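# Six arms hold a cloth above lanterns, over patch

## Task

Scene frame, metres; yaw in degrees counter-clockwise from +x. Arm bases on the tabletop: arm1 (-0.87, +0.65, +0.72) yaw -90; arm2 (-0.87, -0.65, +0.72) yaw +90; arm3 (0.00, +0.65, +0.72) yaw -90; arm4 (0.00, -0.65, +0.72) yaw +90; arm5 (+0.87, +0.65, +0.72) yaw -90; arm6 (+0.87, -0.65, +0.72) yaw +90. Grip the cloth by its four handles and hold it motionless. The whole cloth must sit roughly a hand's width above the lantern tops and, seen from above, must cover the painted patch. At the end the cloth must touch nothing else. Every lantern must still be upright at its starting spot. The task fails if, at the finish, any arm touches the cloth fabric itself (not a handle) or any gripper holds a lantern.

## Robot and tools

Robots and cameras: six identical i2rt Big YAM arms, arm1 to arm6, are fixed to the table at the places given in the task. Each has six revolute joints, a two-finger gripper and a wrist camera (armN_cam_wrist). Two cameras fixed in the room, cam_high and cam_low, are not on any arm. Only four arms are needed for the four handles. The others should stay out of the way.

Frame: a single scene frame with its origin on the floor and +z up. Distances are in metres. The hand point lies midway between the fingertips. Its z axis runs along the fingers and its y axis is the direction in which the fingers open. No call takes a Cartesian pose. Every motion is given as joint angles.

execute_actions: the argument "actions" is a list holding one action or none. An empty list only returns state and images. The action is an object keyed by arm name ("arm1" ... "arm6"). Each arm gets {"joints": {...}} with any of these keys: joint1_rad to joint6_rad and gripper_m. All values are absolute targets, not offsets. Joint angles are in radians.
- joint1_rad, -2.879 to 2.879: turns the arm about its base, positive counter-clockwise from above. At 0 the arm reaches the way its base faces.
- joint2_rad, 0 to 3.141: shoulder. At 0 the upper arm lies back, near level. Larger values raise it and then bring it forward.
- joint3_rad, 0 to 3.019: elbow. At 0 it is folded shut and larger values open it.
- joint4_rad, -1.692 to 1.57: hand pitch, positive tilts the fingers up.
- joint5_rad, -1.57 to 1.57: hand yaw, positive to the arm's right.
- joint6_rad, -2.094 to 2.094: hand roll, positive is clockwise viewed from behind the hand.
- gripper_m, 0 to 0.093: gap between the fingertips in metres, so 0 is fully closed.
A joint counts as arrived within ±0.045, 0.14, 0.09, 0.055, 0.03, 0.035 rad (joints 1 to 6) and ±0.003 m for the gripper. All arms named in one action start moving at the same moment and may finish at different times. Joints move at different speeds, so the hand can sweep a wide curve between postures. An arm or joint left out of an action keeps its previous target and may still be pushing. An unknown key or an out-of-range value makes the whole call be rejected, and nothing moves. The optional "cameras" list picks which images come back: left out, null or ["all"] gives every camera, [] gives none. The "pictures" line lists the returned images in order. The reach is about 1.0 m from the joint1 axis.

wait: {"seconds": 0 to 10}. It sends no new command and returns the same state and images as an empty action.
zoom_image: {"camera": name, "region": [x0, y0, x1, y1]} in pixels of that camera's latest full image, with (0,0) at the top left and at most 504 by 504. Wrist cameras are 504x504 fisheye. cam_high and cam_low are 896x504.
read_manual: {"section": "licences"} returns only the licence text and does not move anything.
finished_scene: {"scene": n}, where n is the current scene number. It ends that scene for good and reports success. The result needs to be holding steady first.

Reading results: joint_positions gives the measured values. joint_status tells how each commanded joint ended. "off_target" means it stopped short and may still be pushing. "contact_stop" means it hit something and now holds where it stopped. "time_out" means it did not finish. It then keeps its target, or one clamped near its current position, and keeps pushing; on_its_own lists such joints. In on_its_own, "held at" is the held target, not the real position. Sending a joint its reported position relaxes the push. "joint command not followed", usually with a "cause:" line, means the anti-collision check blocked that arm's joint targets. Those joints show "not_followed" and may be retried on each later action. A gripper target in the same action still runs. A very small change from the current position may not move a joint at all. Loaded joints tend to sag.

Heat: holding a load warms the motors, and this goes on between replies too. A MOTOR HOT line appears from 85 °C. At 100 °C an OVER-TEMPERATURE FAULT drops that whole arm, and its keys read "limit_stop_at_motor_heat". Resend the targets after it cools. Avoid long hard pushes.

Calibration: each camera has K, distortion and T_world_to_cam (scene to camera). They may be off by a few degrees and millimetres. Wrist camera poses follow the arm's reported joints.

Avoid: arms pressing or hitting each other. The check does not see fingers, gripper housings or wrist cameras, and it can react late. Avoid slamming, dropping the cloth, and pushing hard on the table or objects, since the arms do not stop on contact. Do not knock over a lantern or move it, and do not send any rigid object out of the work area. Loose objects may occasionally get a brief outside nudge. The robot keeps its last command while you are composing a reply.

Each tool is called after "Request:" by a JSON object that holds its "name" and its "arguments", one argument or row to a line.

## Session

Request:
{"name": "execute_actions", "arguments": {
  "actions": []
}}

Scene clock: 0.00 s.
arm1.joint_positions: joint1_rad=+0.013 joint2_rad=+0.424 joint3_rad=+1.451 joint4_rad=-1.544 joint5_rad=-0.008 joint6_rad=+0.013 gripper_m=+0.095
arm1.joint_status: not commanded
arm1.hand: x=-0.8623 y=+0.5287 z=+1.3165 quat_wxyz=(-0.353, -0.614, -0.611, +0.353) (m; scene frame)
arm2.joint_positions: joint1_rad=-0.010 joint2_rad=+0.451 joint3_rad=+1.449 joint4_rad=-1.544 joint5_rad=-0.010 joint6_rad=-0.015 gripper_m=+0.095
arm2.joint_status: not commanded
arm2.hand: x=-0.8707 y=-0.5228 z=+1.2769 quat_wxyz=(-0.348, +0.620, -0.612, -0.346) (m; scene frame)
arm3.joint_positions: joint1_rad=+0.017 joint2_rad=+0.424 joint3_rad=+1.448 joint4_rad=-1.522 joint5_rad=+0.005 joint6_rad=+0.007 gripper_m=+0.095
arm3.joint_status: not commanded
arm3.hand: x=-0.0001 y=+0.5312 z=+1.3128 quat_wxyz=(-0.360, -0.611, -0.604, +0.363) (m; scene frame)
arm4.joint_positions: joint1_rad=-0.001 joint2_rad=+0.422 joint3_rad=+1.478 joint4_rad=-1.532 joint5_rad=+0.009 joint6_rad=+0.003 gripper_m=+0.094
arm4.joint_status: not commanded
arm4.hand: x=+0.0027 y=-0.5388 z=+1.3286 quat_wxyz=(-0.371, +0.599, -0.609, -0.364) (m; scene frame)
arm5.joint_positions: joint1_rad=-0.011 joint2_rad=+0.447 joint3_rad=+1.465 joint4_rad=-1.548 joint5_rad=-0.015 joint6_rad=+0.005 gripper_m=+0.095
arm5.joint_status: not commanded
arm5.hand: x=+0.8604 y=+0.5211 z=+1.2772 quat_wxyz=(-0.346, -0.633, -0.598, +0.350) (m; scene frame)
arm6.joint_positions: joint1_rad=-0.014 joint2_rad=+0.440 joint3_rad=+1.454 joint4_rad=-1.553 joint5_rad=-0.013 joint6_rad=-0.002 gripper_m=+0.094
arm6.joint_status: not commanded
arm6.hand: x=+0.8707 y=-0.5295 z=+1.3648 quat_wxyz=(-0.350, +0.611, -0.619, -0.349) (m; scene frame)
pictures: arm1_cam_wrist, arm2_cam_wrist, arm3_cam_wrist, arm4_cam_wrist, arm5_cam_wrist, arm6_cam_wrist, cam_high, cam_low
Images, in order (width x height): arm1_cam_wrist 504x504, arm2_cam_wrist 504x504, arm3_cam_wrist 504x504, arm4_cam_wrist 504x504, arm5_cam_wrist 504x504, arm6_cam_wrist 504x504, cam_high 896x504, cam_low 896x504.

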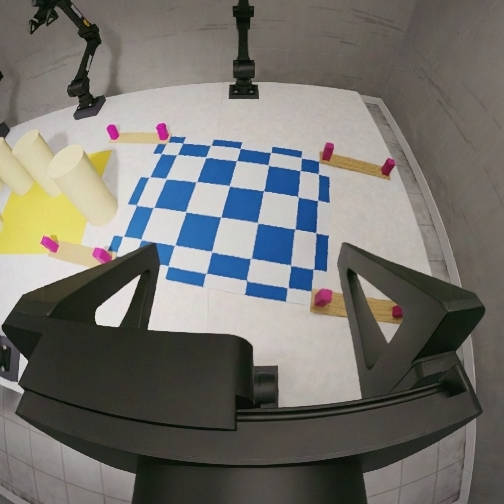

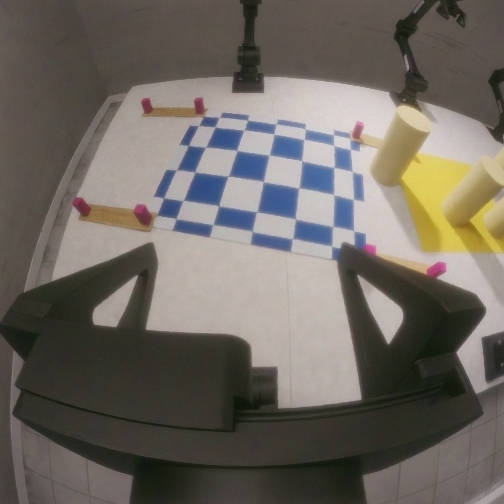

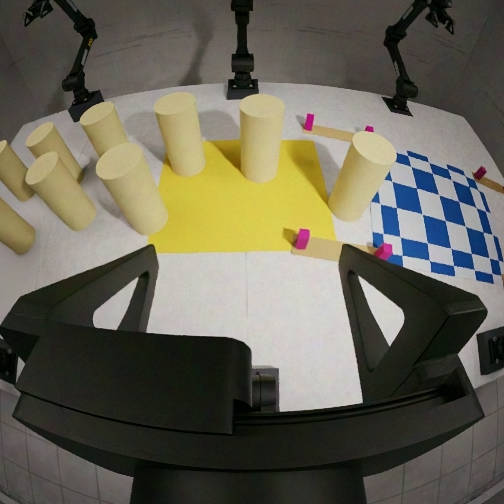

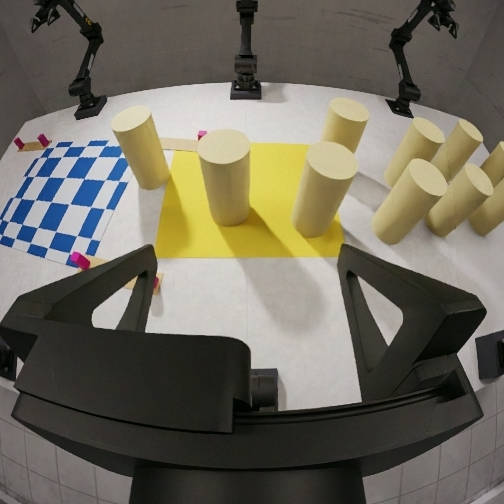

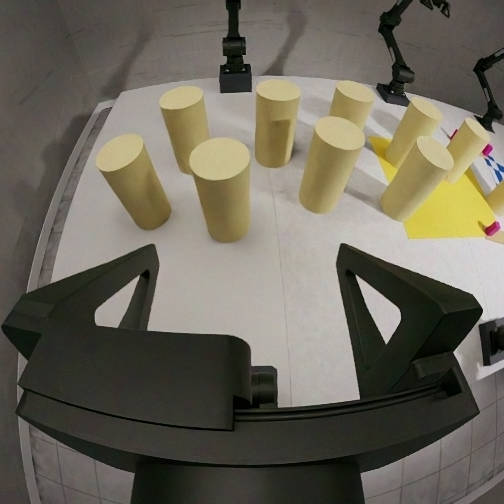

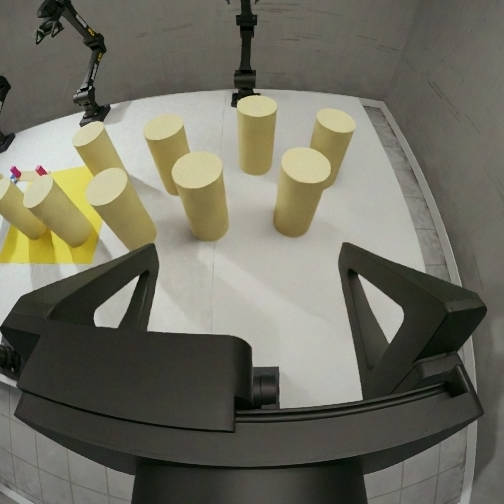

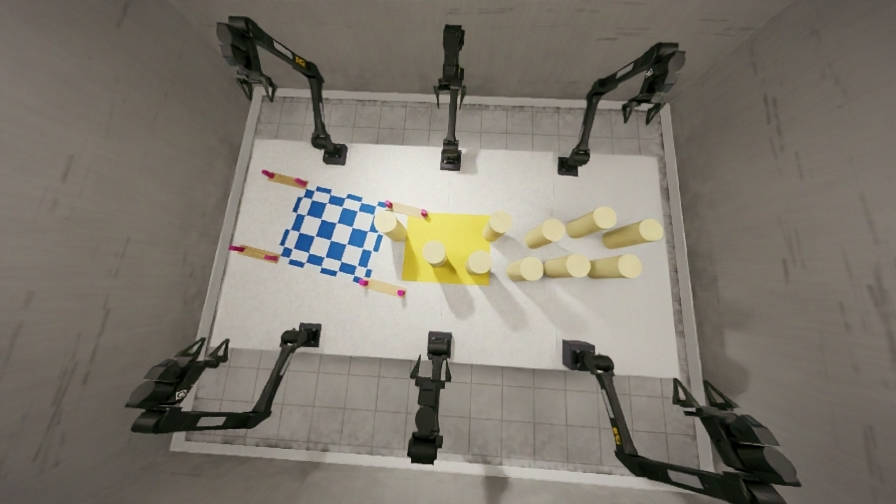

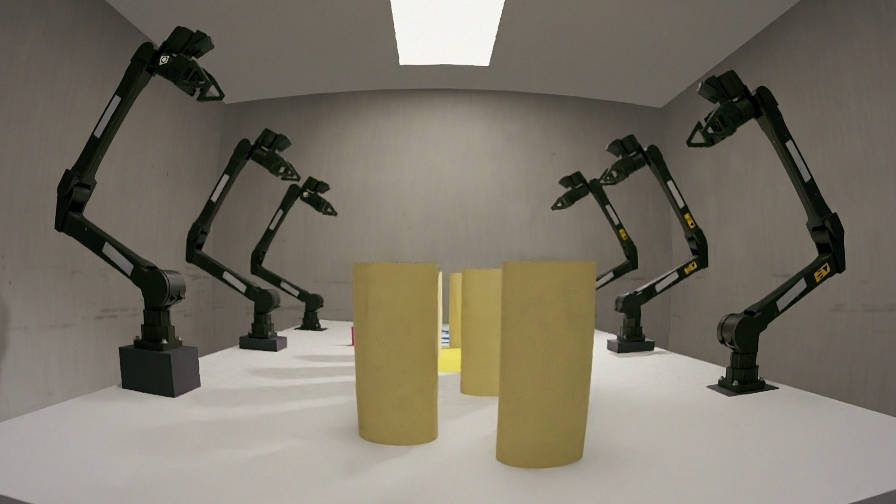

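Request:
{"name": "zoom_image", "arguments": {
  "camera": "cam_high",
  "region": [200, 140, 520, 320]
}}

Request:
{"name": "zoom_image", "arguments": {
  "camera": "arm1_cam_wrist",
  "region": [0, 90, 250, 340]
}}

Request:
{"name": "zoom_image", "arguments": {
  "camera": "arm1_cam_wrist",
  "region": [250, 100, 500, 350]
}}

Request:
{"name": "zoom_image", "arguments": {
  "camera": "arm2_cam_wrist",
  "region": [50, 60, 500, 320]
}}

Region (200, 140, 520, 320) of cam_high's 896x504 image, scaled by 1.575, with more detail than that image has; it fills the top 284 rows of this view, and the rest is white.

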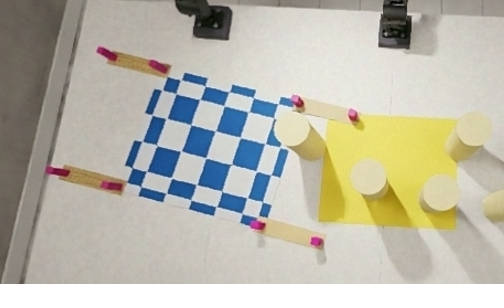

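Region (0, 90, 250, 340) of arm1_cam_wrist's 504x504 image, scaled by 2.016, with more detail than that image has.

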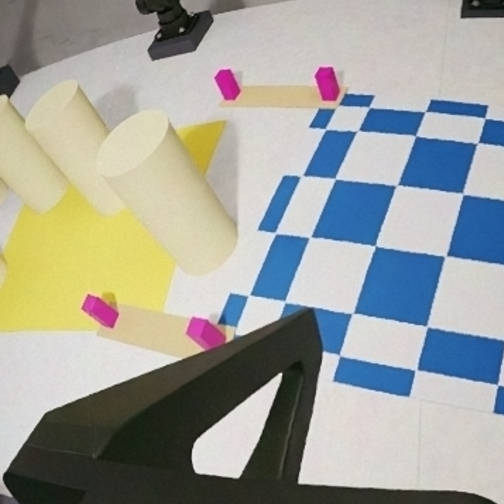

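Region (250, 100, 500, 350) of arm1_cam_wrist's 504x504 image, scaled by 2.016, with more detail than that image has.

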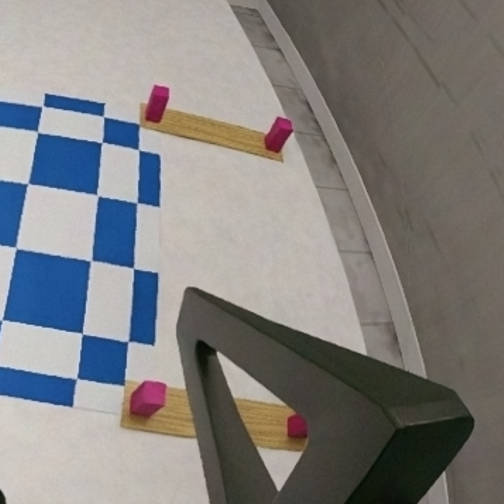

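Region (50, 60, 500, 320) of arm2_cam_wrist's 504x504 image, scaled by 1.120, with more detail than that image has; it fills the top 291 rows of this view, and the rest is white.

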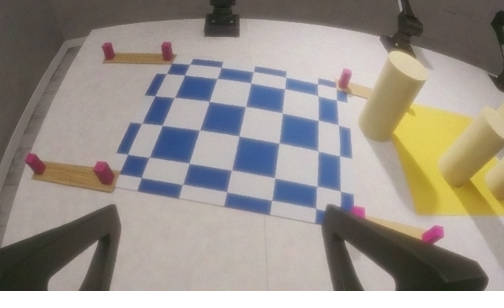

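Request:
{"name": "zoom_image", "arguments": {
  "camera": "cam_high",
  "region": [220, 160, 320, 280]
}}

Request:
{"name": "zoom_image", "arguments": {
  "camera": "cam_high",
  "region": [340, 190, 440, 310]
}}

Region (220, 160, 320, 280) of cam_high's 896x504 image, scaled by 4.200, with more detail than that image has.

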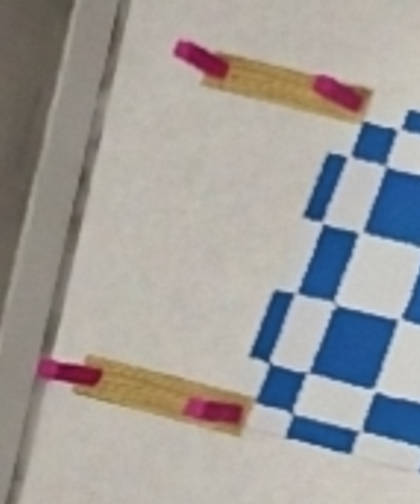

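Region (340, 190, 440, 310) of cam_high's 896x504 image, scaled by 4.200, with more detail than that image has.

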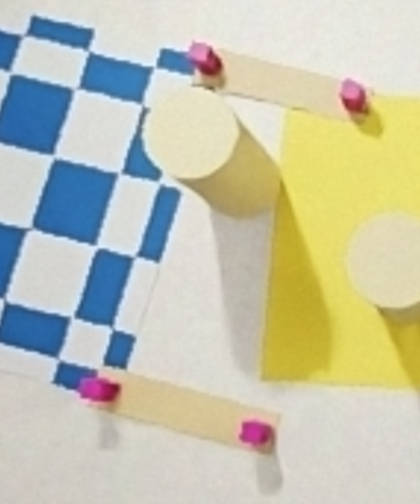

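Request:
{"name": "execute_actions", "arguments": {
  "actions": [
    {"arm1":{"joints":{"joint1_rad":-0.726,"joint6_rad":-0.508,"gripper_m":0.075}},"arm2":{"joints":{"joint1_rad":0.502,"joint6_rad":0.72,"gripper_m":0.075}},"arm3":{"joints":{"joint1_rad":-0.872,"joint6_rad":-0.654,"gripper_m":0.075}},"arm4":{"joints":{"joint1_rad":0.945,"joint6_rad":1.164,"gripper_m":0.075}}}
  ],
  "cameras": []
}}

Request:
{"name": "execute_actions", "arguments": {
  "actions": [
    {"arm1":{"joints":{"joint2_rad":1.14,"joint3_rad":0.82,"joint4_rad":-1.251}},"arm2":{"joints":{"joint2_rad":1.961,"joint3_rad":1.865,"joint4_rad":-1.475}},"arm3":{"joints":{"joint2_rad":1.805,"joint3_rad":1.557,"joint4_rad":-1.323}},"arm4":{"joints":{"joint2_rad":2.146,"joint3_rad":2.076,"joint4_rad":-1.501}}}
  ],
  "cameras": ["arm1_cam_wrist","arm2_cam_wrist","arm3_cam_wrist","arm4_cam_wrist","cam_high"]
}}

Scene clock: 118.80 s.
arm1.joint_positions: joint1_rad=-0.719 joint2_rad=+0.424 joint3_rad=+1.451 joint4_rad=-1.544 joint5_rad=-0.008 joint6_rad=-0.499 gripper_m=+0.075
arm1.joint_status: all done
arm1.hand: x=-0.9398 y=+0.5581 z=+1.3179 quat_wxyz=(-0.081, -0.675, -0.539, +0.497) (m; scene frame)
arm2.joint_positions: joint1_rad=+0.496 joint2_rad=+0.451 joint3_rad=+1.449 joint4_rad=-1.544 joint5_rad=-0.010 joint6_rad=+0.704 gripper_m=+0.075
arm2.joint_status: all done
arm2.hand: x=-0.9326 y=-0.5390 z=+1.2768 quat_wxyz=(-0.086, +0.552, -0.674, -0.483) (m; scene frame)
arm3.joint_positions: joint1_rad=-0.865 joint2_rad=+0.424 joint3_rad=+1.448 joint4_rad=-1.522 joint5_rad=+0.005 joint6_rad=-0.641 gripper_m=+0.075
arm3.joint_status: all done
arm3.hand: x=-0.0915 y=+0.5759 z=+1.3130 quat_wxyz=(-0.009, -0.677, -0.528, +0.512) (m; scene frame)
arm4.joint_positions: joint1_rad=+0.936 joint2_rad=+0.422 joint3_rad=+1.478 joint4_rad=-1.532 joint5_rad=+0.009 joint6_rad=+1.152 gripper_m=+0.075
arm4.joint_status: all done
arm4.hand: x=-0.0876 y=-0.5818 z=+1.3286 quat_wxyz=(+0.128, +0.532, -0.668, -0.504) (m; scene frame)
arm5.joint_positions: joint1_rad=-0.011 joint2_rad=+0.447 joint3_rad=+1.465 joint4_rad=-1.548 joint5_rad=-0.015 joint6_rad=+0.005 gripper_m=+0.095
arm5.joint_status: not commanded
arm5.hand: x=+0.8604 y=+0.5211 z=+1.2772 quat_wxyz=(-0.346, -0.633, -0.598, +0.350) (m; scene frame)
arm6.joint_positions: joint1_rad=-0.014 joint2_rad=+0.440 joint3_rad=+1.454 joint4_rad=-1.553 joint5_rad=-0.013 joint6_rad=-0.002 gripper_m=+0.094
arm6.joint_status: not commanded
arm6.hand: x=+0.8707 y=-0.5295 z=+1.3648 quat_wxyz=(-0.350, +0.611, -0.619, -0.349) (m; scene frame)
pictures: none
No camera images: the call's "cameras" was empty. Leave "cameras" out to get every camera's image.

Scene clock: 120.80 s.
arm1.joint_positions: joint1_rad=-0.719 joint2_rad=+1.142 joint3_rad=+0.811 joint4_rad=-1.254 joint5_rad=-0.008 joint6_rad=-0.499 gripper_m=+0.075
arm1.joint_status: all done
arm1.hand: x=-1.0582 y=+0.4377 z=+0.8979 quat_wxyz=(+0.005, -0.786, -0.619, -0.005) (m; scene frame)
arm2.joint_positions: joint1_rad=+0.496 joint2_rad=+1.969 joint3_rad=+1.846 joint4_rad=-1.475 joint5_rad=-0.010 joint6_rad=+0.705 gripper_m=+0.075
arm2.joint_status: all done
arm2.hand: x=-1.1601 y=-0.1208 z=+0.8874 quat_wxyz=(+0.007, +0.631, -0.776, +0.013) (m; scene frame)
arm3.joint_positions: joint1_rad=-0.865 joint2_rad=+1.803 joint3_rad=+1.553 joint4_rad=-1.330 joint5_rad=+0.005 joint6_rad=-0.642 gripper_m=+0.075
arm3.joint_status: all done
arm3.hand: x=-0.4206 y=+0.3076 z=+0.9003 quat_wxyz=(+0.003, -0.788, -0.616, -0.003) (m; scene frame)
arm4.joint_positions: joint1_rad=+0.936 joint2_rad=+2.147 joint3_rad=+2.050 joint4_rad=-1.496 joint5_rad=+0.009 joint6_rad=+1.153 gripper_m=+0.075
arm4.joint_status: all done
arm4.hand: x=-0.5278 y=-0.2542 z=+0.8893 quat_wxyz=(-0.007, +0.624, -0.781, +0.010) (m; scene frame)
arm5.joint_positions: joint1_rad=-0.011 joint2_rad=+0.447 joint3_rad=+1.465 joint4_rad=-1.548 joint5_rad=-0.015 joint6_rad=+0.005 gripper_m=+0.095
arm5.joint_status: not commanded
arm5.hand: x=+0.8604 y=+0.5211 z=+1.2772 quat_wxyz=(-0.346, -0.633, -0.598, +0.350) (m; scene frame)
arm6.joint_positions: joint1_rad=-0.014 joint2_rad=+0.440 joint3_rad=+1.454 joint4_rad=-1.553 joint5_rad=-0.013 joint6_rad=-0.002 gripper_m=+0.094
arm6.joint_status: not commanded
arm6.hand: x=+0.8707 y=-0.5295 z=+1.3648 quat_wxyz=(-0.350, +0.611, -0.619, -0.349) (m; scene frame)
pictures: arm1_cam_wrist, arm2_cam_wrist, arm3_cam_wrist, arm4_cam_wrist, cam_high
camera_calibration (this result's frames):
arm1_cam_wrist: T_world_to_cam=[[-0.97063, 0.240571, -0.00164649, -1.1281], [0.191518, 0.776819, 0.599894, -0.672002], [0.145596, 0.58196, -0.800078, 0.746534], [0, 0, 0, 1]] pos_world=[-1.07496, 0.358961, 0.998558]
arm2_cam_wrist: T_world_to_cam=[[0.977834, -0.208153, 0.0226571, 1.09102], [-0.177199, -0.765028, 0.619139, -0.845072], [-0.111542, -0.60943, -0.784955, 0.619277], [0, 0, 0, 1]] pos_world=[-1.1475, -0.0419991, 0.984601]
arm3_cam_wrist: T_world_to_cam=[[-0.967311, 0.253146, -0.0150558, -0.469677], [0.194499, 0.778688, 0.596503, -0.684626], [0.162726, 0.574075, -0.80247, 0.74138], [0, 0, 0, 1]] pos_world=[-0.441807, 0.226399, 0.996245]
arm4_cam_wrist: T_world_to_cam=[[0.974318, -0.224546, 0.0168616, 0.443481], [-0.192562, -0.792036, 0.579308, -0.812559], [-0.116726, -0.567677, -0.814934, 0.640193], [0, 0, 0, 1]] pos_world=[-0.513833, -0.180571, 0.98496]
Images, in order (width x height): arm1_cam_wrist 504x504, arm2_cam_wrist 504x504, arm3_cam_wrist 504x504, arm4_cam_wrist 504x504, cam_high 896x504.

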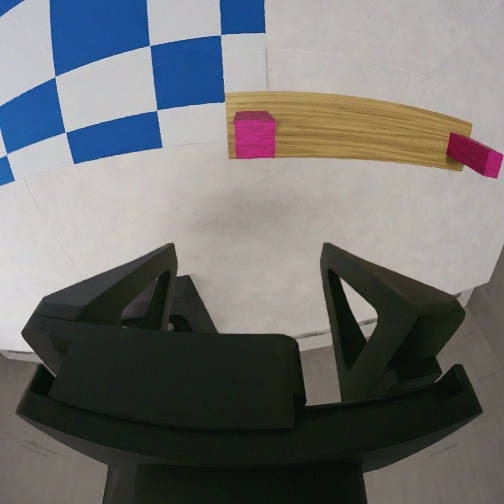

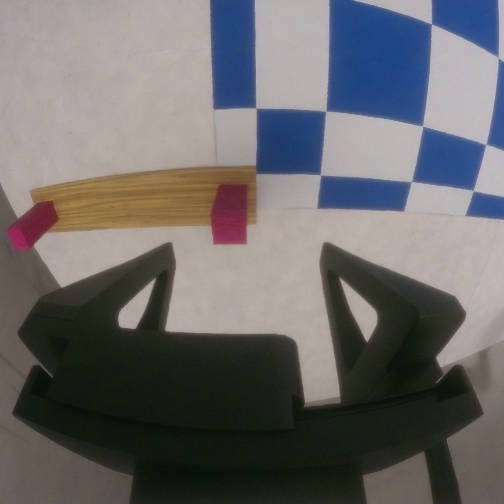

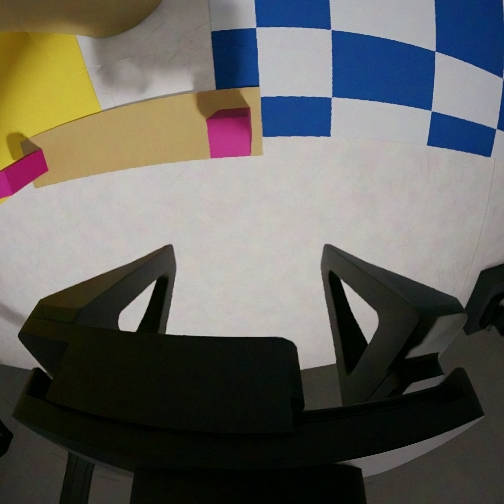

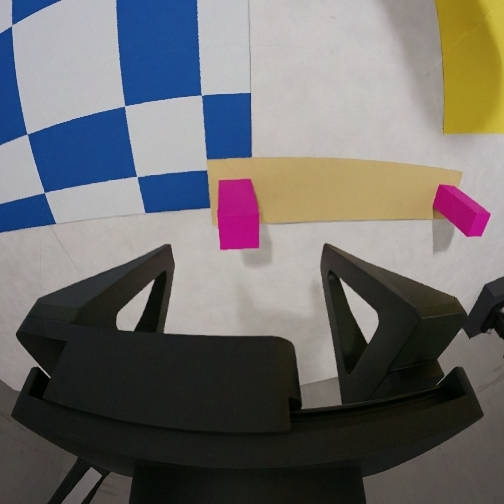

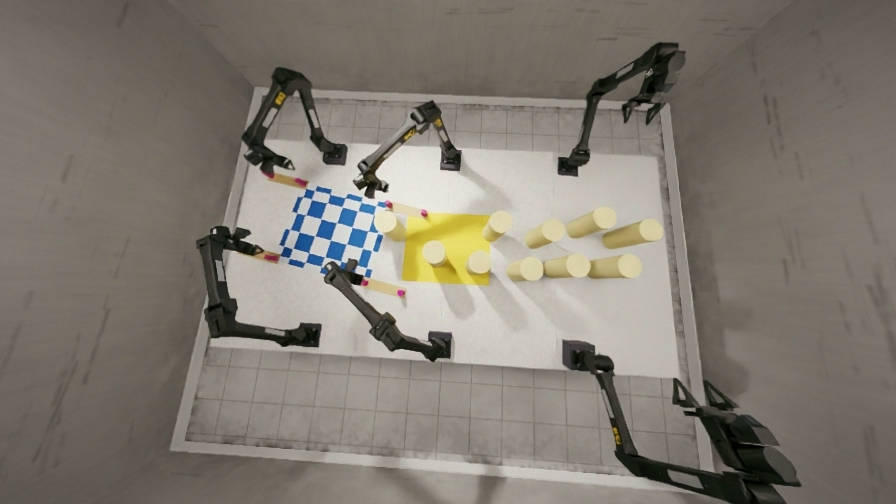

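Request:
{"name": "execute_actions", "arguments": {
  "actions": [
    {"arm1":{"joints":{"joint1_rad":-0.672,"joint6_rad":-0.454,"joint2_rad":1.44,"joint3_rad":0.708,"joint4_rad":-0.839,"gripper_m":0.092}},"arm2":{"joints":{"joint1_rad":0.561,"joint6_rad":0.779,"joint2_rad":2.004,"joint3_rad":1.622,"joint4_rad":-1.189,"gripper_m":0.092}},"arm3":{"joints":{"joint1_rad":-0.802,"joint6_rad":-0.584,"joint2_rad":1.99,"joint3_rad":1.487,"joint4_rad":-1.068,"gripper_m":0.092}},"arm4":{"joints":{"joint1_rad":0.986,"joint6_rad":1.205,"joint2_rad":2.208,"joint3_rad":1.875,"joint4_rad":-1.238,"gripper_m":0.092}}}
  ],
  "cameras": ["arm1_cam_wrist","arm2_cam_wrist","arm3_cam_wrist","arm4_cam_wrist"]
}}

Scene clock: 147.87 s.
arm1.joint_positions: joint1_rad=-0.678 joint2_rad=+1.446 joint3_rad=+0.706 joint4_rad=-0.850 joint5_rad=-0.008 joint6_rad=-0.463 gripper_m=+0.092
arm1.joint_status: all done
arm1.hand: x=-1.0735 y=+0.4041 z=+0.7757 quat_wxyz=(+0.006, -0.784, -0.621, -0.008) (m; scene frame)
arm2.joint_positions: joint1_rad=+0.569 joint2_rad=+1.997 joint3_rad=+1.622 joint4_rad=-1.203 joint5_rad=-0.010 joint6_rad=+0.764 gripper_m=+0.092
arm2.joint_status: all done
arm2.hand: x=-1.1927 y=-0.1517 z=+0.7880 quat_wxyz=(+0.005, +0.636, -0.771, +0.003) (m; scene frame)
arm3.joint_positions: joint1_rad=-0.797 joint2_rad=+2.016 joint3_rad=+1.480 joint4_rad=-1.083 joint5_rad=+0.005 joint6_rad=-0.597 gripper_m=+0.092
arm3.joint_status: all done
arm3.hand: x=-0.4112 y=+0.2662 z=+0.7596 quat_wxyz=(+0.005, -0.780, -0.625, -0.023) (m; scene frame)
arm4.joint_positions: joint1_rad=+0.988 joint2_rad=+2.199 joint3_rad=+1.867 joint4_rad=-1.247 joint5_rad=+0.009 joint6_rad=+1.193 gripper_m=+0.092
arm4.joint_status: all done
arm4.hand: x=-0.5467 y=-0.2828 z=+0.7878 quat_wxyz=(-0.005, +0.629, -0.778, +0.003) (m; scene frame)
arm5.joint_positions: joint1_rad=-0.011 joint2_rad=+0.447 joint3_rad=+1.465 joint4_rad=-1.548 joint5_rad=-0.015 joint6_rad=+0.005 gripper_m=+0.095
arm5.joint_status: not commanded
arm5.hand: x=+0.8604 y=+0.5211 z=+1.2772 quat_wxyz=(-0.346, -0.633, -0.598, +0.350) (m; scene frame)
arm6.joint_positions: joint1_rad=-0.014 joint2_rad=+0.440 joint3_rad=+1.454 joint4_rad=-1.553 joint5_rad=-0.013 joint6_rad=-0.002 gripper_m=+0.094
arm6.joint_status: not commanded
arm6.hand: x=+0.8707 y=-0.5295 z=+1.3648 quat_wxyz=(-0.350, +0.611, -0.619, -0.349) (m; scene frame)
pictures: arm1_cam_wrist, arm2_cam_wrist, arm3_cam_wrist, arm4_cam_wrist
camera_calibration (this result's frames):
arm1_cam_wrist: T_world_to_cam=[[-0.971867, 0.235497, -0.00406595, -1.13254], [0.185174, 0.77463, 0.604698, -0.579327], [0.145554, 0.586933, -0.796445, 0.665666], [0, 0, 0, 1]] pos_world=[-1.09029, 0.324772, 0.875879]
arm2_cam_wrist: T_world_to_cam=[[0.980902, -0.194208, 0.0107304, 1.1338], [-0.160636, -0.777761, 0.607687, -0.786077], [-0.109672, -0.597805, -0.794104, 0.529983], [0, 0, 0, 1]] pos_world=[-1.18029, -0.0743611, 0.886385]
arm3_cam_wrist: T_world_to_cam=[[-0.972206, 0.231312, -0.0362085, -0.432319], [0.159185, 0.766461, 0.622252, -0.601193], [0.171687, 0.599193, -0.781979, 0.632115], [0, 0, 0, 1]] pos_world=[-0.433128, 0.182032, 0.852741]
arm4_cam_wrist: T_world_to_cam=[[0.977025, -0.213106, 0.002672, 0.473082], [-0.175996, -0.799691, 0.574039, -0.769041], [-0.120194, -0.561321, -0.818824, 0.542059], [0, 0, 0, 1]] pos_world=[-0.532409, -0.20991, 0.884046]
Images, in order (width x height): arm1_cam_wrist 504x504, arm2_cam_wrist 504x504, arm3_cam_wrist 504x504, arm4_cam_wrist 504x504.

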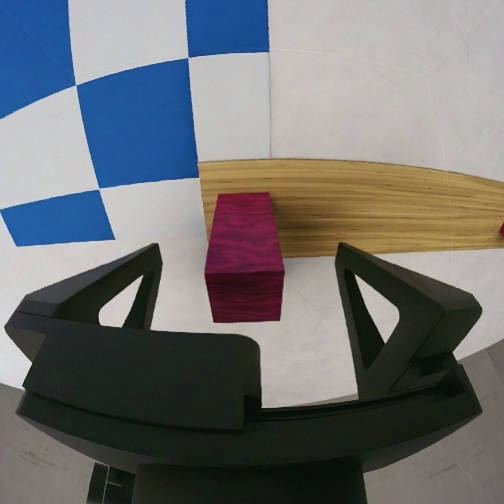

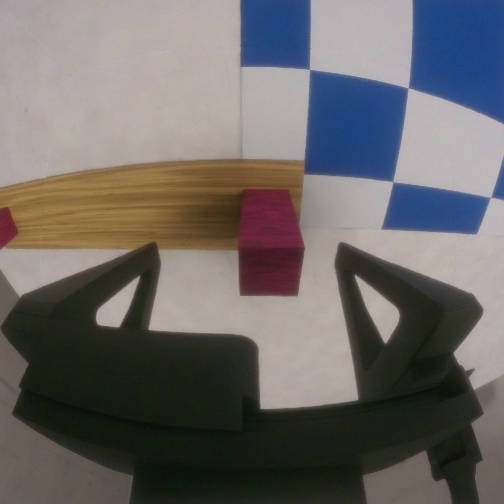

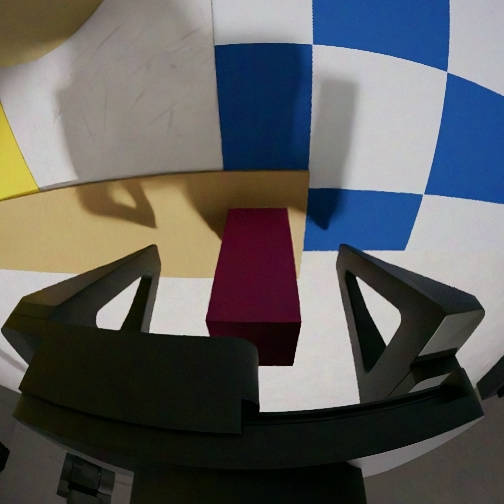

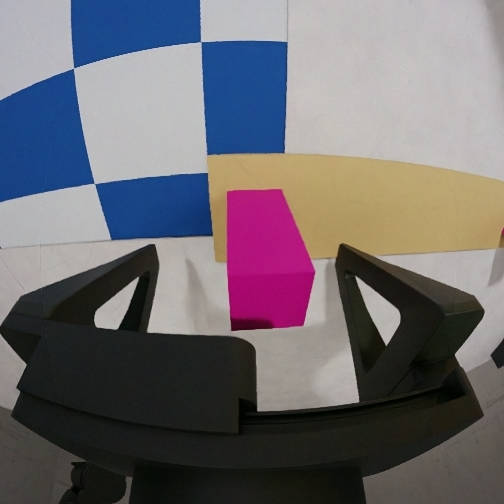

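Request:
{"name": "execute_actions", "arguments": {
  "actions": [
    {"arm2":{"joints":{"joint1_rad":0.545,"joint3_rad":1.575,"joint4_rad":-1.155}},"arm4":{"joints":{"joint3_rad":1.82,"joint4_rad":-1.2}},"arm3":{"joints":{"joint2_rad":1.985}}}
  ],
  "cameras": []
}}

Request:
{"name": "execute_actions", "arguments": {
  "actions": [
    {"arm1":{"joints":{"gripper_m":0.0}},"arm2":{"joints":{"gripper_m":0.0}},"arm3":{"joints":{"gripper_m":0.0}},"arm4":{"joints":{"gripper_m":0.0}}}
  ],
  "cameras": ["arm1_cam_wrist","arm2_cam_wrist","arm3_cam_wrist","arm4_cam_wrist"]
}}

Scene clock: 153.40 s.
arm1.joint_positions: joint1_rad=-0.678 joint2_rad=+1.446 joint3_rad=+0.706 joint4_rad=-0.850 joint5_rad=-0.008 joint6_rad=-0.463 gripper_m=+0.092
arm1.joint_status: not commanded
arm1.hand: x=-1.0735 y=+0.4041 z=+0.7757 quat_wxyz=(+0.006, -0.784, -0.621, -0.008) (m; scene frame)
arm2.joint_positions: joint1_rad=+0.550 joint2_rad=+1.997 joint3_rad=+1.580 joint4_rad=-1.169 joint5_rad=-0.010 joint6_rad=+0.764 gripper_m=+0.092
arm2.joint_status: all done
arm2.hand: x=-1.1792 y=-0.1527 z=+0.7733 quat_wxyz=(+0.005, +0.629, -0.777, +0.007) (m; scene frame)
arm3.joint_positions: joint1_rad=-0.797 joint2_rad=+2.016 joint3_rad=+1.480 joint4_rad=-1.083 joint5_rad=+0.005 joint6_rad=-0.597 gripper_m=+0.092
arm3.joint_status: all done
arm3.hand: x=-0.4112 y=+0.2662 z=+0.7596 quat_wxyz=(+0.005, -0.780, -0.625, -0.023) (m; scene frame)
arm4.joint_positions: joint1_rad=+0.988 joint2_rad=+2.199 joint3_rad=+1.817 joint4_rad=-1.209 joint5_rad=+0.009 joint6_rad=+1.193 gripper_m=+0.092
arm4.joint_status: all done
arm4.hand: x=-0.5385 y=-0.2882 z=+0.7699 quat_wxyz=(-0.007, +0.629, -0.778, +0.009) (m; scene frame)
arm5.joint_positions: joint1_rad=-0.011 joint2_rad=+0.447 joint3_rad=+1.465 joint4_rad=-1.548 joint5_rad=-0.015 joint6_rad=+0.005 gripper_m=+0.095
arm5.joint_status: not commanded
arm5.hand: x=+0.8604 y=+0.5211 z=+1.2772 quat_wxyz=(-0.346, -0.633, -0.598, +0.350) (m; scene frame)
arm6.joint_positions: joint1_rad=-0.014 joint2_rad=+0.440 joint3_rad=+1.454 joint4_rad=-1.553 joint5_rad=-0.013 joint6_rad=-0.002 gripper_m=+0.094
arm6.joint_status: not commanded
arm6.hand: x=+0.8707 y=-0.5295 z=+1.3648 quat_wxyz=(-0.350, +0.611, -0.619, -0.349) (m; scene frame)
pictures: none
No camera images: the call's "cameras" was empty. Leave "cameras" out to get every camera's image.

Scene clock: 154.10 s.
arm1.joint_positions: joint1_rad=-0.677 joint2_rad=+1.446 joint3_rad=+0.706 joint4_rad=-0.849 joint5_rad=-0.012 joint6_rad=-0.458 gripper_m=+0.029
arm1.joint_status: gripper_m off_target (ended at +0.029, target +0.000)
arm1.hand: x=-1.0731 y=+0.4033 z=+0.7757 quat_wxyz=(+0.004, -0.786, -0.619, -0.008) (m; scene frame)
arm2.joint_positions: joint1_rad=+0.550 joint2_rad=+1.997 joint3_rad=+1.580 joint4_rad=-1.168 joint5_rad=-0.010 joint6_rad=+0.767 gripper_m=+0.029
arm2.joint_status: gripper_m off_target (ended at +0.029, target +0.000)
arm2.hand: x=-1.1793 y=-0.1526 z=+0.7733 quat_wxyz=(+0.005, +0.628, -0.778, +0.007) (m; scene frame)
arm3.joint_positions: joint1_rad=-0.797 joint2_rad=+2.016 joint3_rad=+1.480 joint4_rad=-1.079 joint5_rad=+0.007 joint6_rad=-0.592 gripper_m=+0.029
arm3.joint_status: gripper_m off_target (ended at +0.029, target +0.000)
arm3.hand: x=-0.4122 y=+0.2660 z=+0.7596 quat_wxyz=(+0.006, -0.782, -0.623, -0.021) (m; scene frame)
arm4.joint_positions: joint1_rad=+0.988 joint2_rad=+2.199 joint3_rad=+1.817 joint4_rad=-1.202 joint5_rad=+0.007 joint6_rad=+1.198 gripper_m=+0.029
arm4.joint_status: gripper_m off_target (ended at +0.029, target +0.000)
arm4.hand: x=-0.5401 y=-0.2876 z=+0.7698 quat_wxyz=(-0.005, +0.627, -0.779, +0.006) (m; scene frame)
arm5.joint_positions: joint1_rad=-0.011 joint2_rad=+0.447 joint3_rad=+1.465 joint4_rad=-1.548 joint5_rad=-0.015 joint6_rad=+0.005 gripper_m=+0.095
arm5.joint_status: not commanded
arm5.hand: x=+0.8604 y=+0.5211 z=+1.2772 quat_wxyz=(-0.346, -0.633, -0.598, +0.350) (m; scene frame)
arm6.joint_positions: joint1_rad=-0.014 joint2_rad=+0.440 joint3_rad=+1.454 joint4_rad=-1.553 joint5_rad=-0.013 joint6_rad=-0.002 gripper_m=+0.094
arm6.joint_status: not commanded
arm6.hand: x=+0.8707 y=-0.5295 z=+1.3648 quat_wxyz=(-0.350, +0.611, -0.619, -0.349) (m; scene frame)
pictures: arm1_cam_wrist, arm2_cam_wrist, arm3_cam_wrist, arm4_cam_wrist
camera_calibration (this result's frames):
arm1_cam_wrist: T_world_to_cam=[[-0.970751, 0.239978, -0.00724014, -1.13005], [0.187315, 0.775896, 0.60241, -0.57526], [0.150183, 0.583434, -0.798154, 0.673735], [0, 0, 0, 1]] pos_world=[-1.09043, 0.324449, 0.876105]
arm2_cam_wrist: T_world_to_cam=[[0.976395, -0.215414, 0.0158037, 1.10817], [-0.179853, -0.770327, 0.611759, -0.800372], [-0.119608, -0.600161, -0.790886, 0.504607], [0, 0, 0, 1]] pos_world=[-1.16561, -0.0749868, 0.871208]
arm3_cam_wrist: T_world_to_cam=[[-0.971125, 0.236371, -0.0323195, -0.437143], [0.165854, 0.766282, 0.620729, -0.596859], [0.171488, 0.597445, -0.783359, 0.633843], [0, 0, 0, 1]] pos_world=[-0.434226, 0.182004, 0.852886]
arm4_cam_wrist: T_world_to_cam=[[0.975935, -0.217941, 0.00729897, 0.460138], [-0.182097, -0.796096, 0.577124, -0.766024], [-0.119968, -0.564565, -0.816624, 0.52291], [0, 0, 0, 1]] pos_world=[-0.525822, -0.21433, 0.865753]
Images, in order (width x height): arm1_cam_wrist 504x504, arm2_cam_wrist 504x504, arm3_cam_wrist 504x504, arm4_cam_wrist 504x504.

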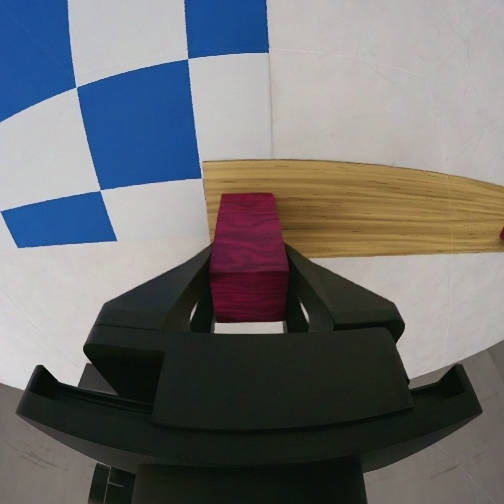

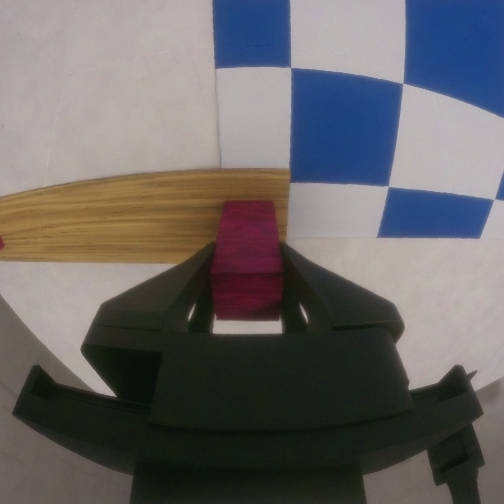

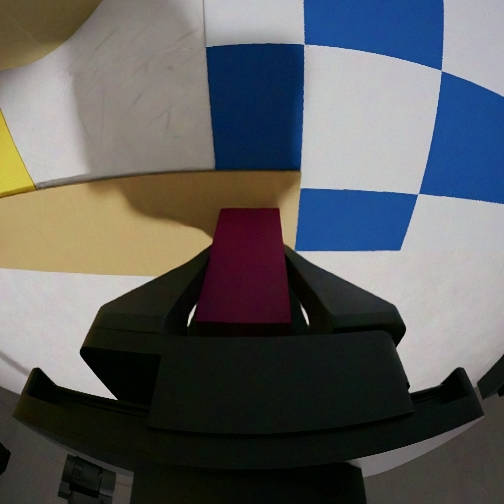

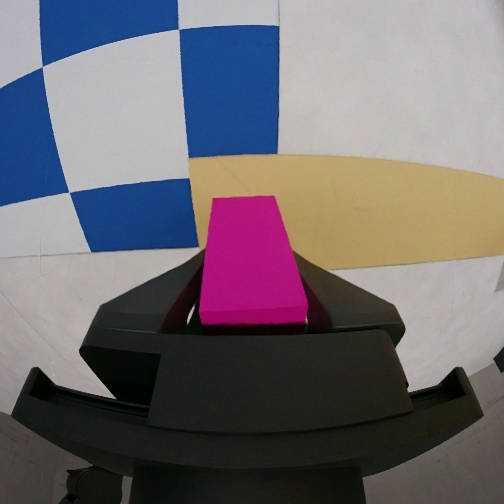

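Request:
{"name": "execute_actions", "arguments": {
  "actions": [
    {"arm1":{"joints":{"joint1_rad":-0.70,"joint2_rad":1.257,"joint3_rad":0.951,"joint4_rad":-1.265}},"arm2":{"joints":{"joint1_rad":0.565,"joint2_rad":1.92,"joint3_rad":1.84,"joint4_rad":-1.483}},"arm3":{"joints":{"joint1_rad":-0.824,"joint2_rad":1.899,"joint3_rad":1.689,"joint4_rad":-1.361}},"arm4":{"joints":{"joint1_rad":1.0,"joint2_rad":2.147,"joint3_rad":2.11,"joint4_rad":-1.523}}}
  ],
  "cameras": ["cam_high","cam_low","arm3_cam_wrist"]
}}

Scene clock: 186.43 s.
arm1.joint_positions: joint1_rad=-0.684 joint2_rad=+1.253 joint3_rad=+0.927 joint4_rad=-1.256 joint5_rad=-0.019 joint6_rad=-0.458 gripper_m=+0.029
arm1.joint_status: all done
arm1.hand: x=-1.0769 y=+0.3971 z=+0.9076 quat_wxyz=(+0.000, -0.788, -0.616, -0.005) (m; scene frame)
arm2.joint_positions: joint1_rad=+0.552 joint2_rad=+1.914 joint3_rad=+1.794 joint4_rad=-1.472 joint5_rad=-0.002 joint6_rad=+0.768 gripper_m=+0.029
arm2.joint_status: all done
arm2.hand: x=-1.1798 y=-0.1512 z=+0.8995 quat_wxyz=(+0.002, +0.628, -0.778, +0.010) (m; scene frame)
arm3.joint_positions: joint1_rad=-0.818 joint2_rad=+1.902 joint3_rad=+1.654 joint4_rad=-1.335 joint5_rad=+0.007 joint6_rad=-0.592 gripper_m=+0.029
arm3.joint_status: all done
arm3.hand: x=-0.4293 y=+0.2660 z=+0.8842 quat_wxyz=(+0.004, -0.789, -0.615, -0.005) (m; scene frame)
arm4.joint_positions: joint1_rad=+0.988 joint2_rad=+2.151 joint3_rad=+2.077 joint4_rad=-1.503 joint5_rad=+0.008 joint6_rad=+1.198 gripper_m=+0.029
arm4.joint_status: all done
arm4.hand: x=-0.5526 y=-0.2789 z=+0.8972 quat_wxyz=(-0.004, +0.627, -0.779, +0.002) (m; scene frame)
arm5.joint_positions: joint1_rad=-0.011 joint2_rad=+0.447 joint3_rad=+1.465 joint4_rad=-1.548 joint5_rad=-0.015 joint6_rad=+0.005 gripper_m=+0.095
arm5.joint_status: not commanded
arm5.hand: x=+0.8604 y=+0.5211 z=+1.2772 quat_wxyz=(-0.346, -0.633, -0.598, +0.350) (m; scene frame)
arm6.joint_positions: joint1_rad=-0.014 joint2_rad=+0.440 joint3_rad=+1.454 joint4_rad=-1.553 joint5_rad=-0.013 joint6_rad=-0.002 gripper_m=+0.094
arm6.joint_status: not commanded
arm6.hand: x=+0.8707 y=-0.5295 z=+1.3648 quat_wxyz=(-0.350, +0.611, -0.619, -0.349) (m; scene frame)
pictures: arm3_cam_wrist, cam_high, cam_low
camera_calibration (this result's frames):
arm3_cam_wrist: T_world_to_cam=[[-0.966632, 0.255764, -0.0143887, -0.468809], [0.196439, 0.776129, 0.599195, -0.64182], [0.16442, 0.576375, -0.800474, 0.752118], [0, 0, 0, 1]] pos_world=[-0.450751, 0.184538, 0.979881]
Images, in order (width x height): arm3_cam_wrist 504x504, cam_high 896x504, cam_low 896x504.

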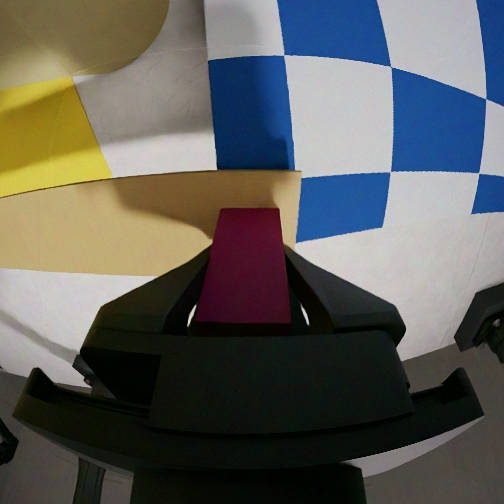

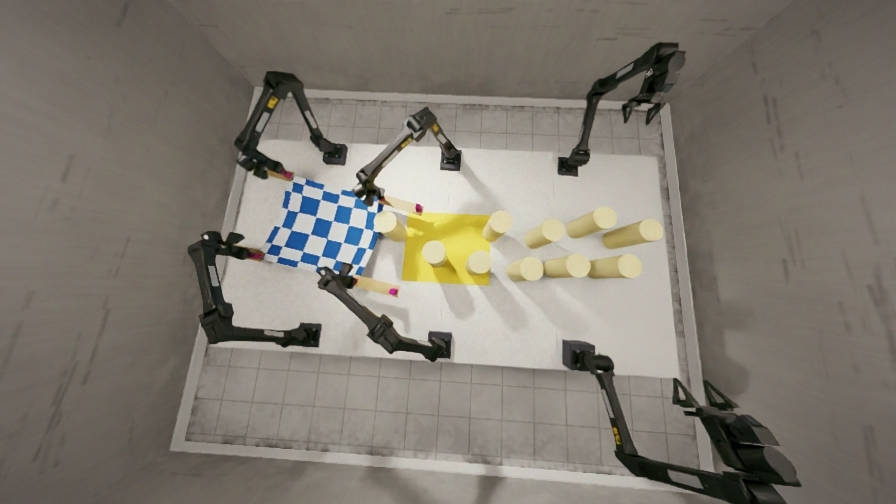

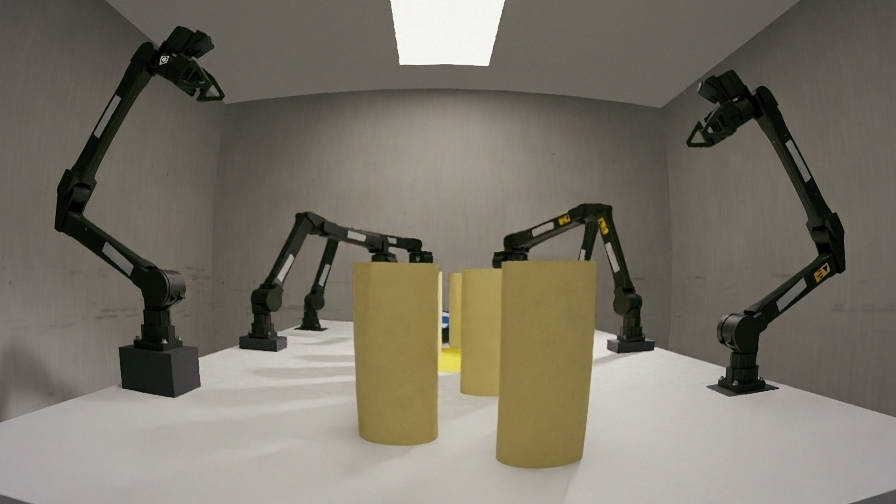

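Request:
{"name": "execute_actions", "arguments": {
  "actions": [
    {"arm1":{"joints":{"joint1_rad":-0.71,"joint2_rad":1.102,"joint3_rad":1.22,"joint4_rad":-1.495}},"arm2":{"joints":{"joint1_rad":0.575,"joint2_rad":1.782,"joint3_rad":2.02,"joint4_rad":-1.56}},"arm3":{"joints":{"joint2_rad":1.724,"joint3_rad":1.825,"joint4_rad":-1.43}},"arm4":{"joints":{"joint2_rad":1.948,"joint3_rad":2.15,"joint4_rad":-1.48}}}
  ],
  "cameras": ["cam_high","arm3_cam_wrist"]
}}

Scene clock: 191.80 s.
arm1.joint_positions: joint1_rad=-0.695 joint2_rad=+1.101 joint3_rad=+1.189 joint4_rad=-1.489 joint5_rad=-0.019 joint6_rad=-0.458 gripper_m=+0.029
arm1.joint_status: all done
arm1.hand: x=-1.0816 y=+0.3936 z=+1.0546 quat_wxyz=(-0.018, -0.787, -0.611, +0.083) (m; scene frame)
arm2.joint_positions: joint1_rad=+0.558 joint2_rad=+1.776 joint3_rad=+1.981 joint4_rad=-1.553 joint5_rad=+0.003 joint6_rad=+0.768 gripper_m=+0.029
arm2.joint_status: all done
arm2.hand: x=-1.1855 y=-0.1472 z=+1.0524 quat_wxyz=(-0.015, +0.627, -0.771, -0.111) (m; scene frame)
arm3.joint_positions: joint1_rad=-0.818 joint2_rad=+1.724 joint3_rad=+1.786 joint4_rad=-1.409 joint5_rad=+0.007 joint6_rad=-0.592 gripper_m=+0.029
arm3.joint_status: all done
arm3.hand: x=-0.4334 y=+0.2621 z=+1.0356 quat_wxyz=(-0.004, -0.784, -0.611, +0.113) (m; scene frame)
arm4.joint_positions: joint1_rad=+0.988 joint2_rad=+1.933 joint3_rad=+2.124 joint4_rad=-1.477 joint5_rad=+0.008 joint6_rad=+1.198 gripper_m=+0.029
arm4.joint_status: all done
arm4.hand: x=-0.5510 y=-0.2798 z=+1.0583 quat_wxyz=(+0.039, +0.620, -0.772, -0.136) (m; scene frame)
arm5.joint_positions: joint1_rad=-0.011 joint2_rad=+0.447 joint3_rad=+1.465 joint4_rad=-1.548 joint5_rad=-0.015 joint6_rad=+0.005 gripper_m=+0.095
arm5.joint_status: not commanded
arm5.hand: x=+0.8604 y=+0.5211 z=+1.2772 quat_wxyz=(-0.346, -0.633, -0.598, +0.350) (m; scene frame)
arm6.joint_positions: joint1_rad=-0.014 joint2_rad=+0.440 joint3_rad=+1.454 joint4_rad=-1.553 joint5_rad=-0.013 joint6_rad=-0.002 gripper_m=+0.094
arm6.joint_status: not commanded
arm6.hand: x=+0.8707 y=-0.5295 z=+1.3648 quat_wxyz=(-0.350, +0.611, -0.619, -0.349) (m; scene frame)
pictures: arm3_cam_wrist, cam_high
camera_calibration (this result's frames):
arm3_cam_wrist: T_world_to_cam=[[-0.957928, 0.263348, 0.114117, -0.600899], [0.286626, 0.85723, 0.427786, -0.533347], [0.0148318, 0.442497, -0.896647, 0.946051], [0, 0, 0, 1]] pos_world=[-0.436778, 0.196821, 1.14501]
Images, in order (width x height): arm3_cam_wrist 504x504, cam_high 896x504.

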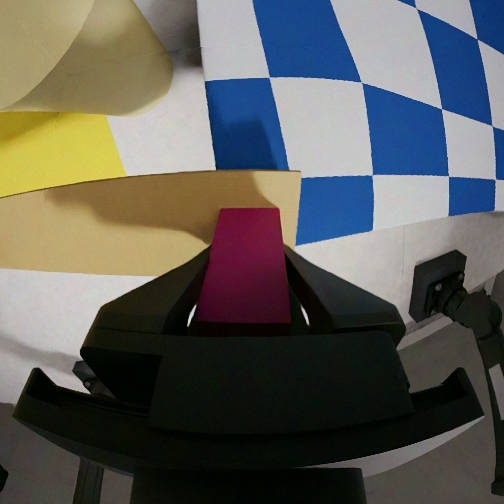

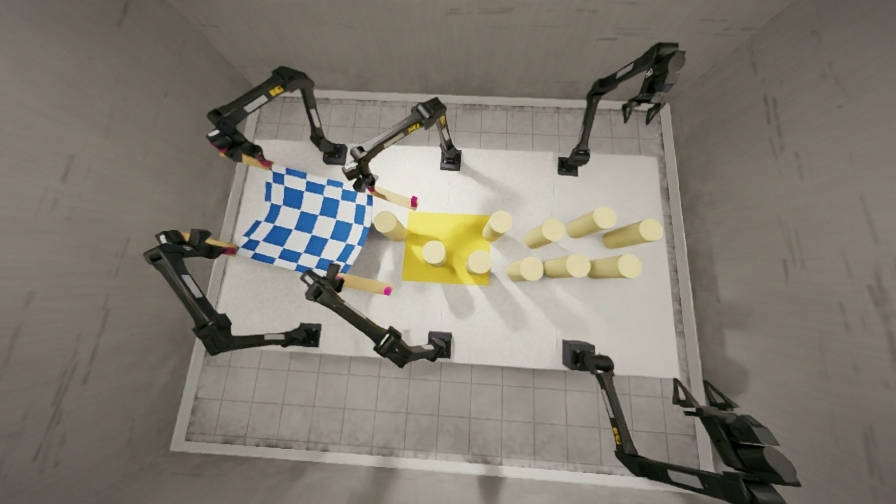

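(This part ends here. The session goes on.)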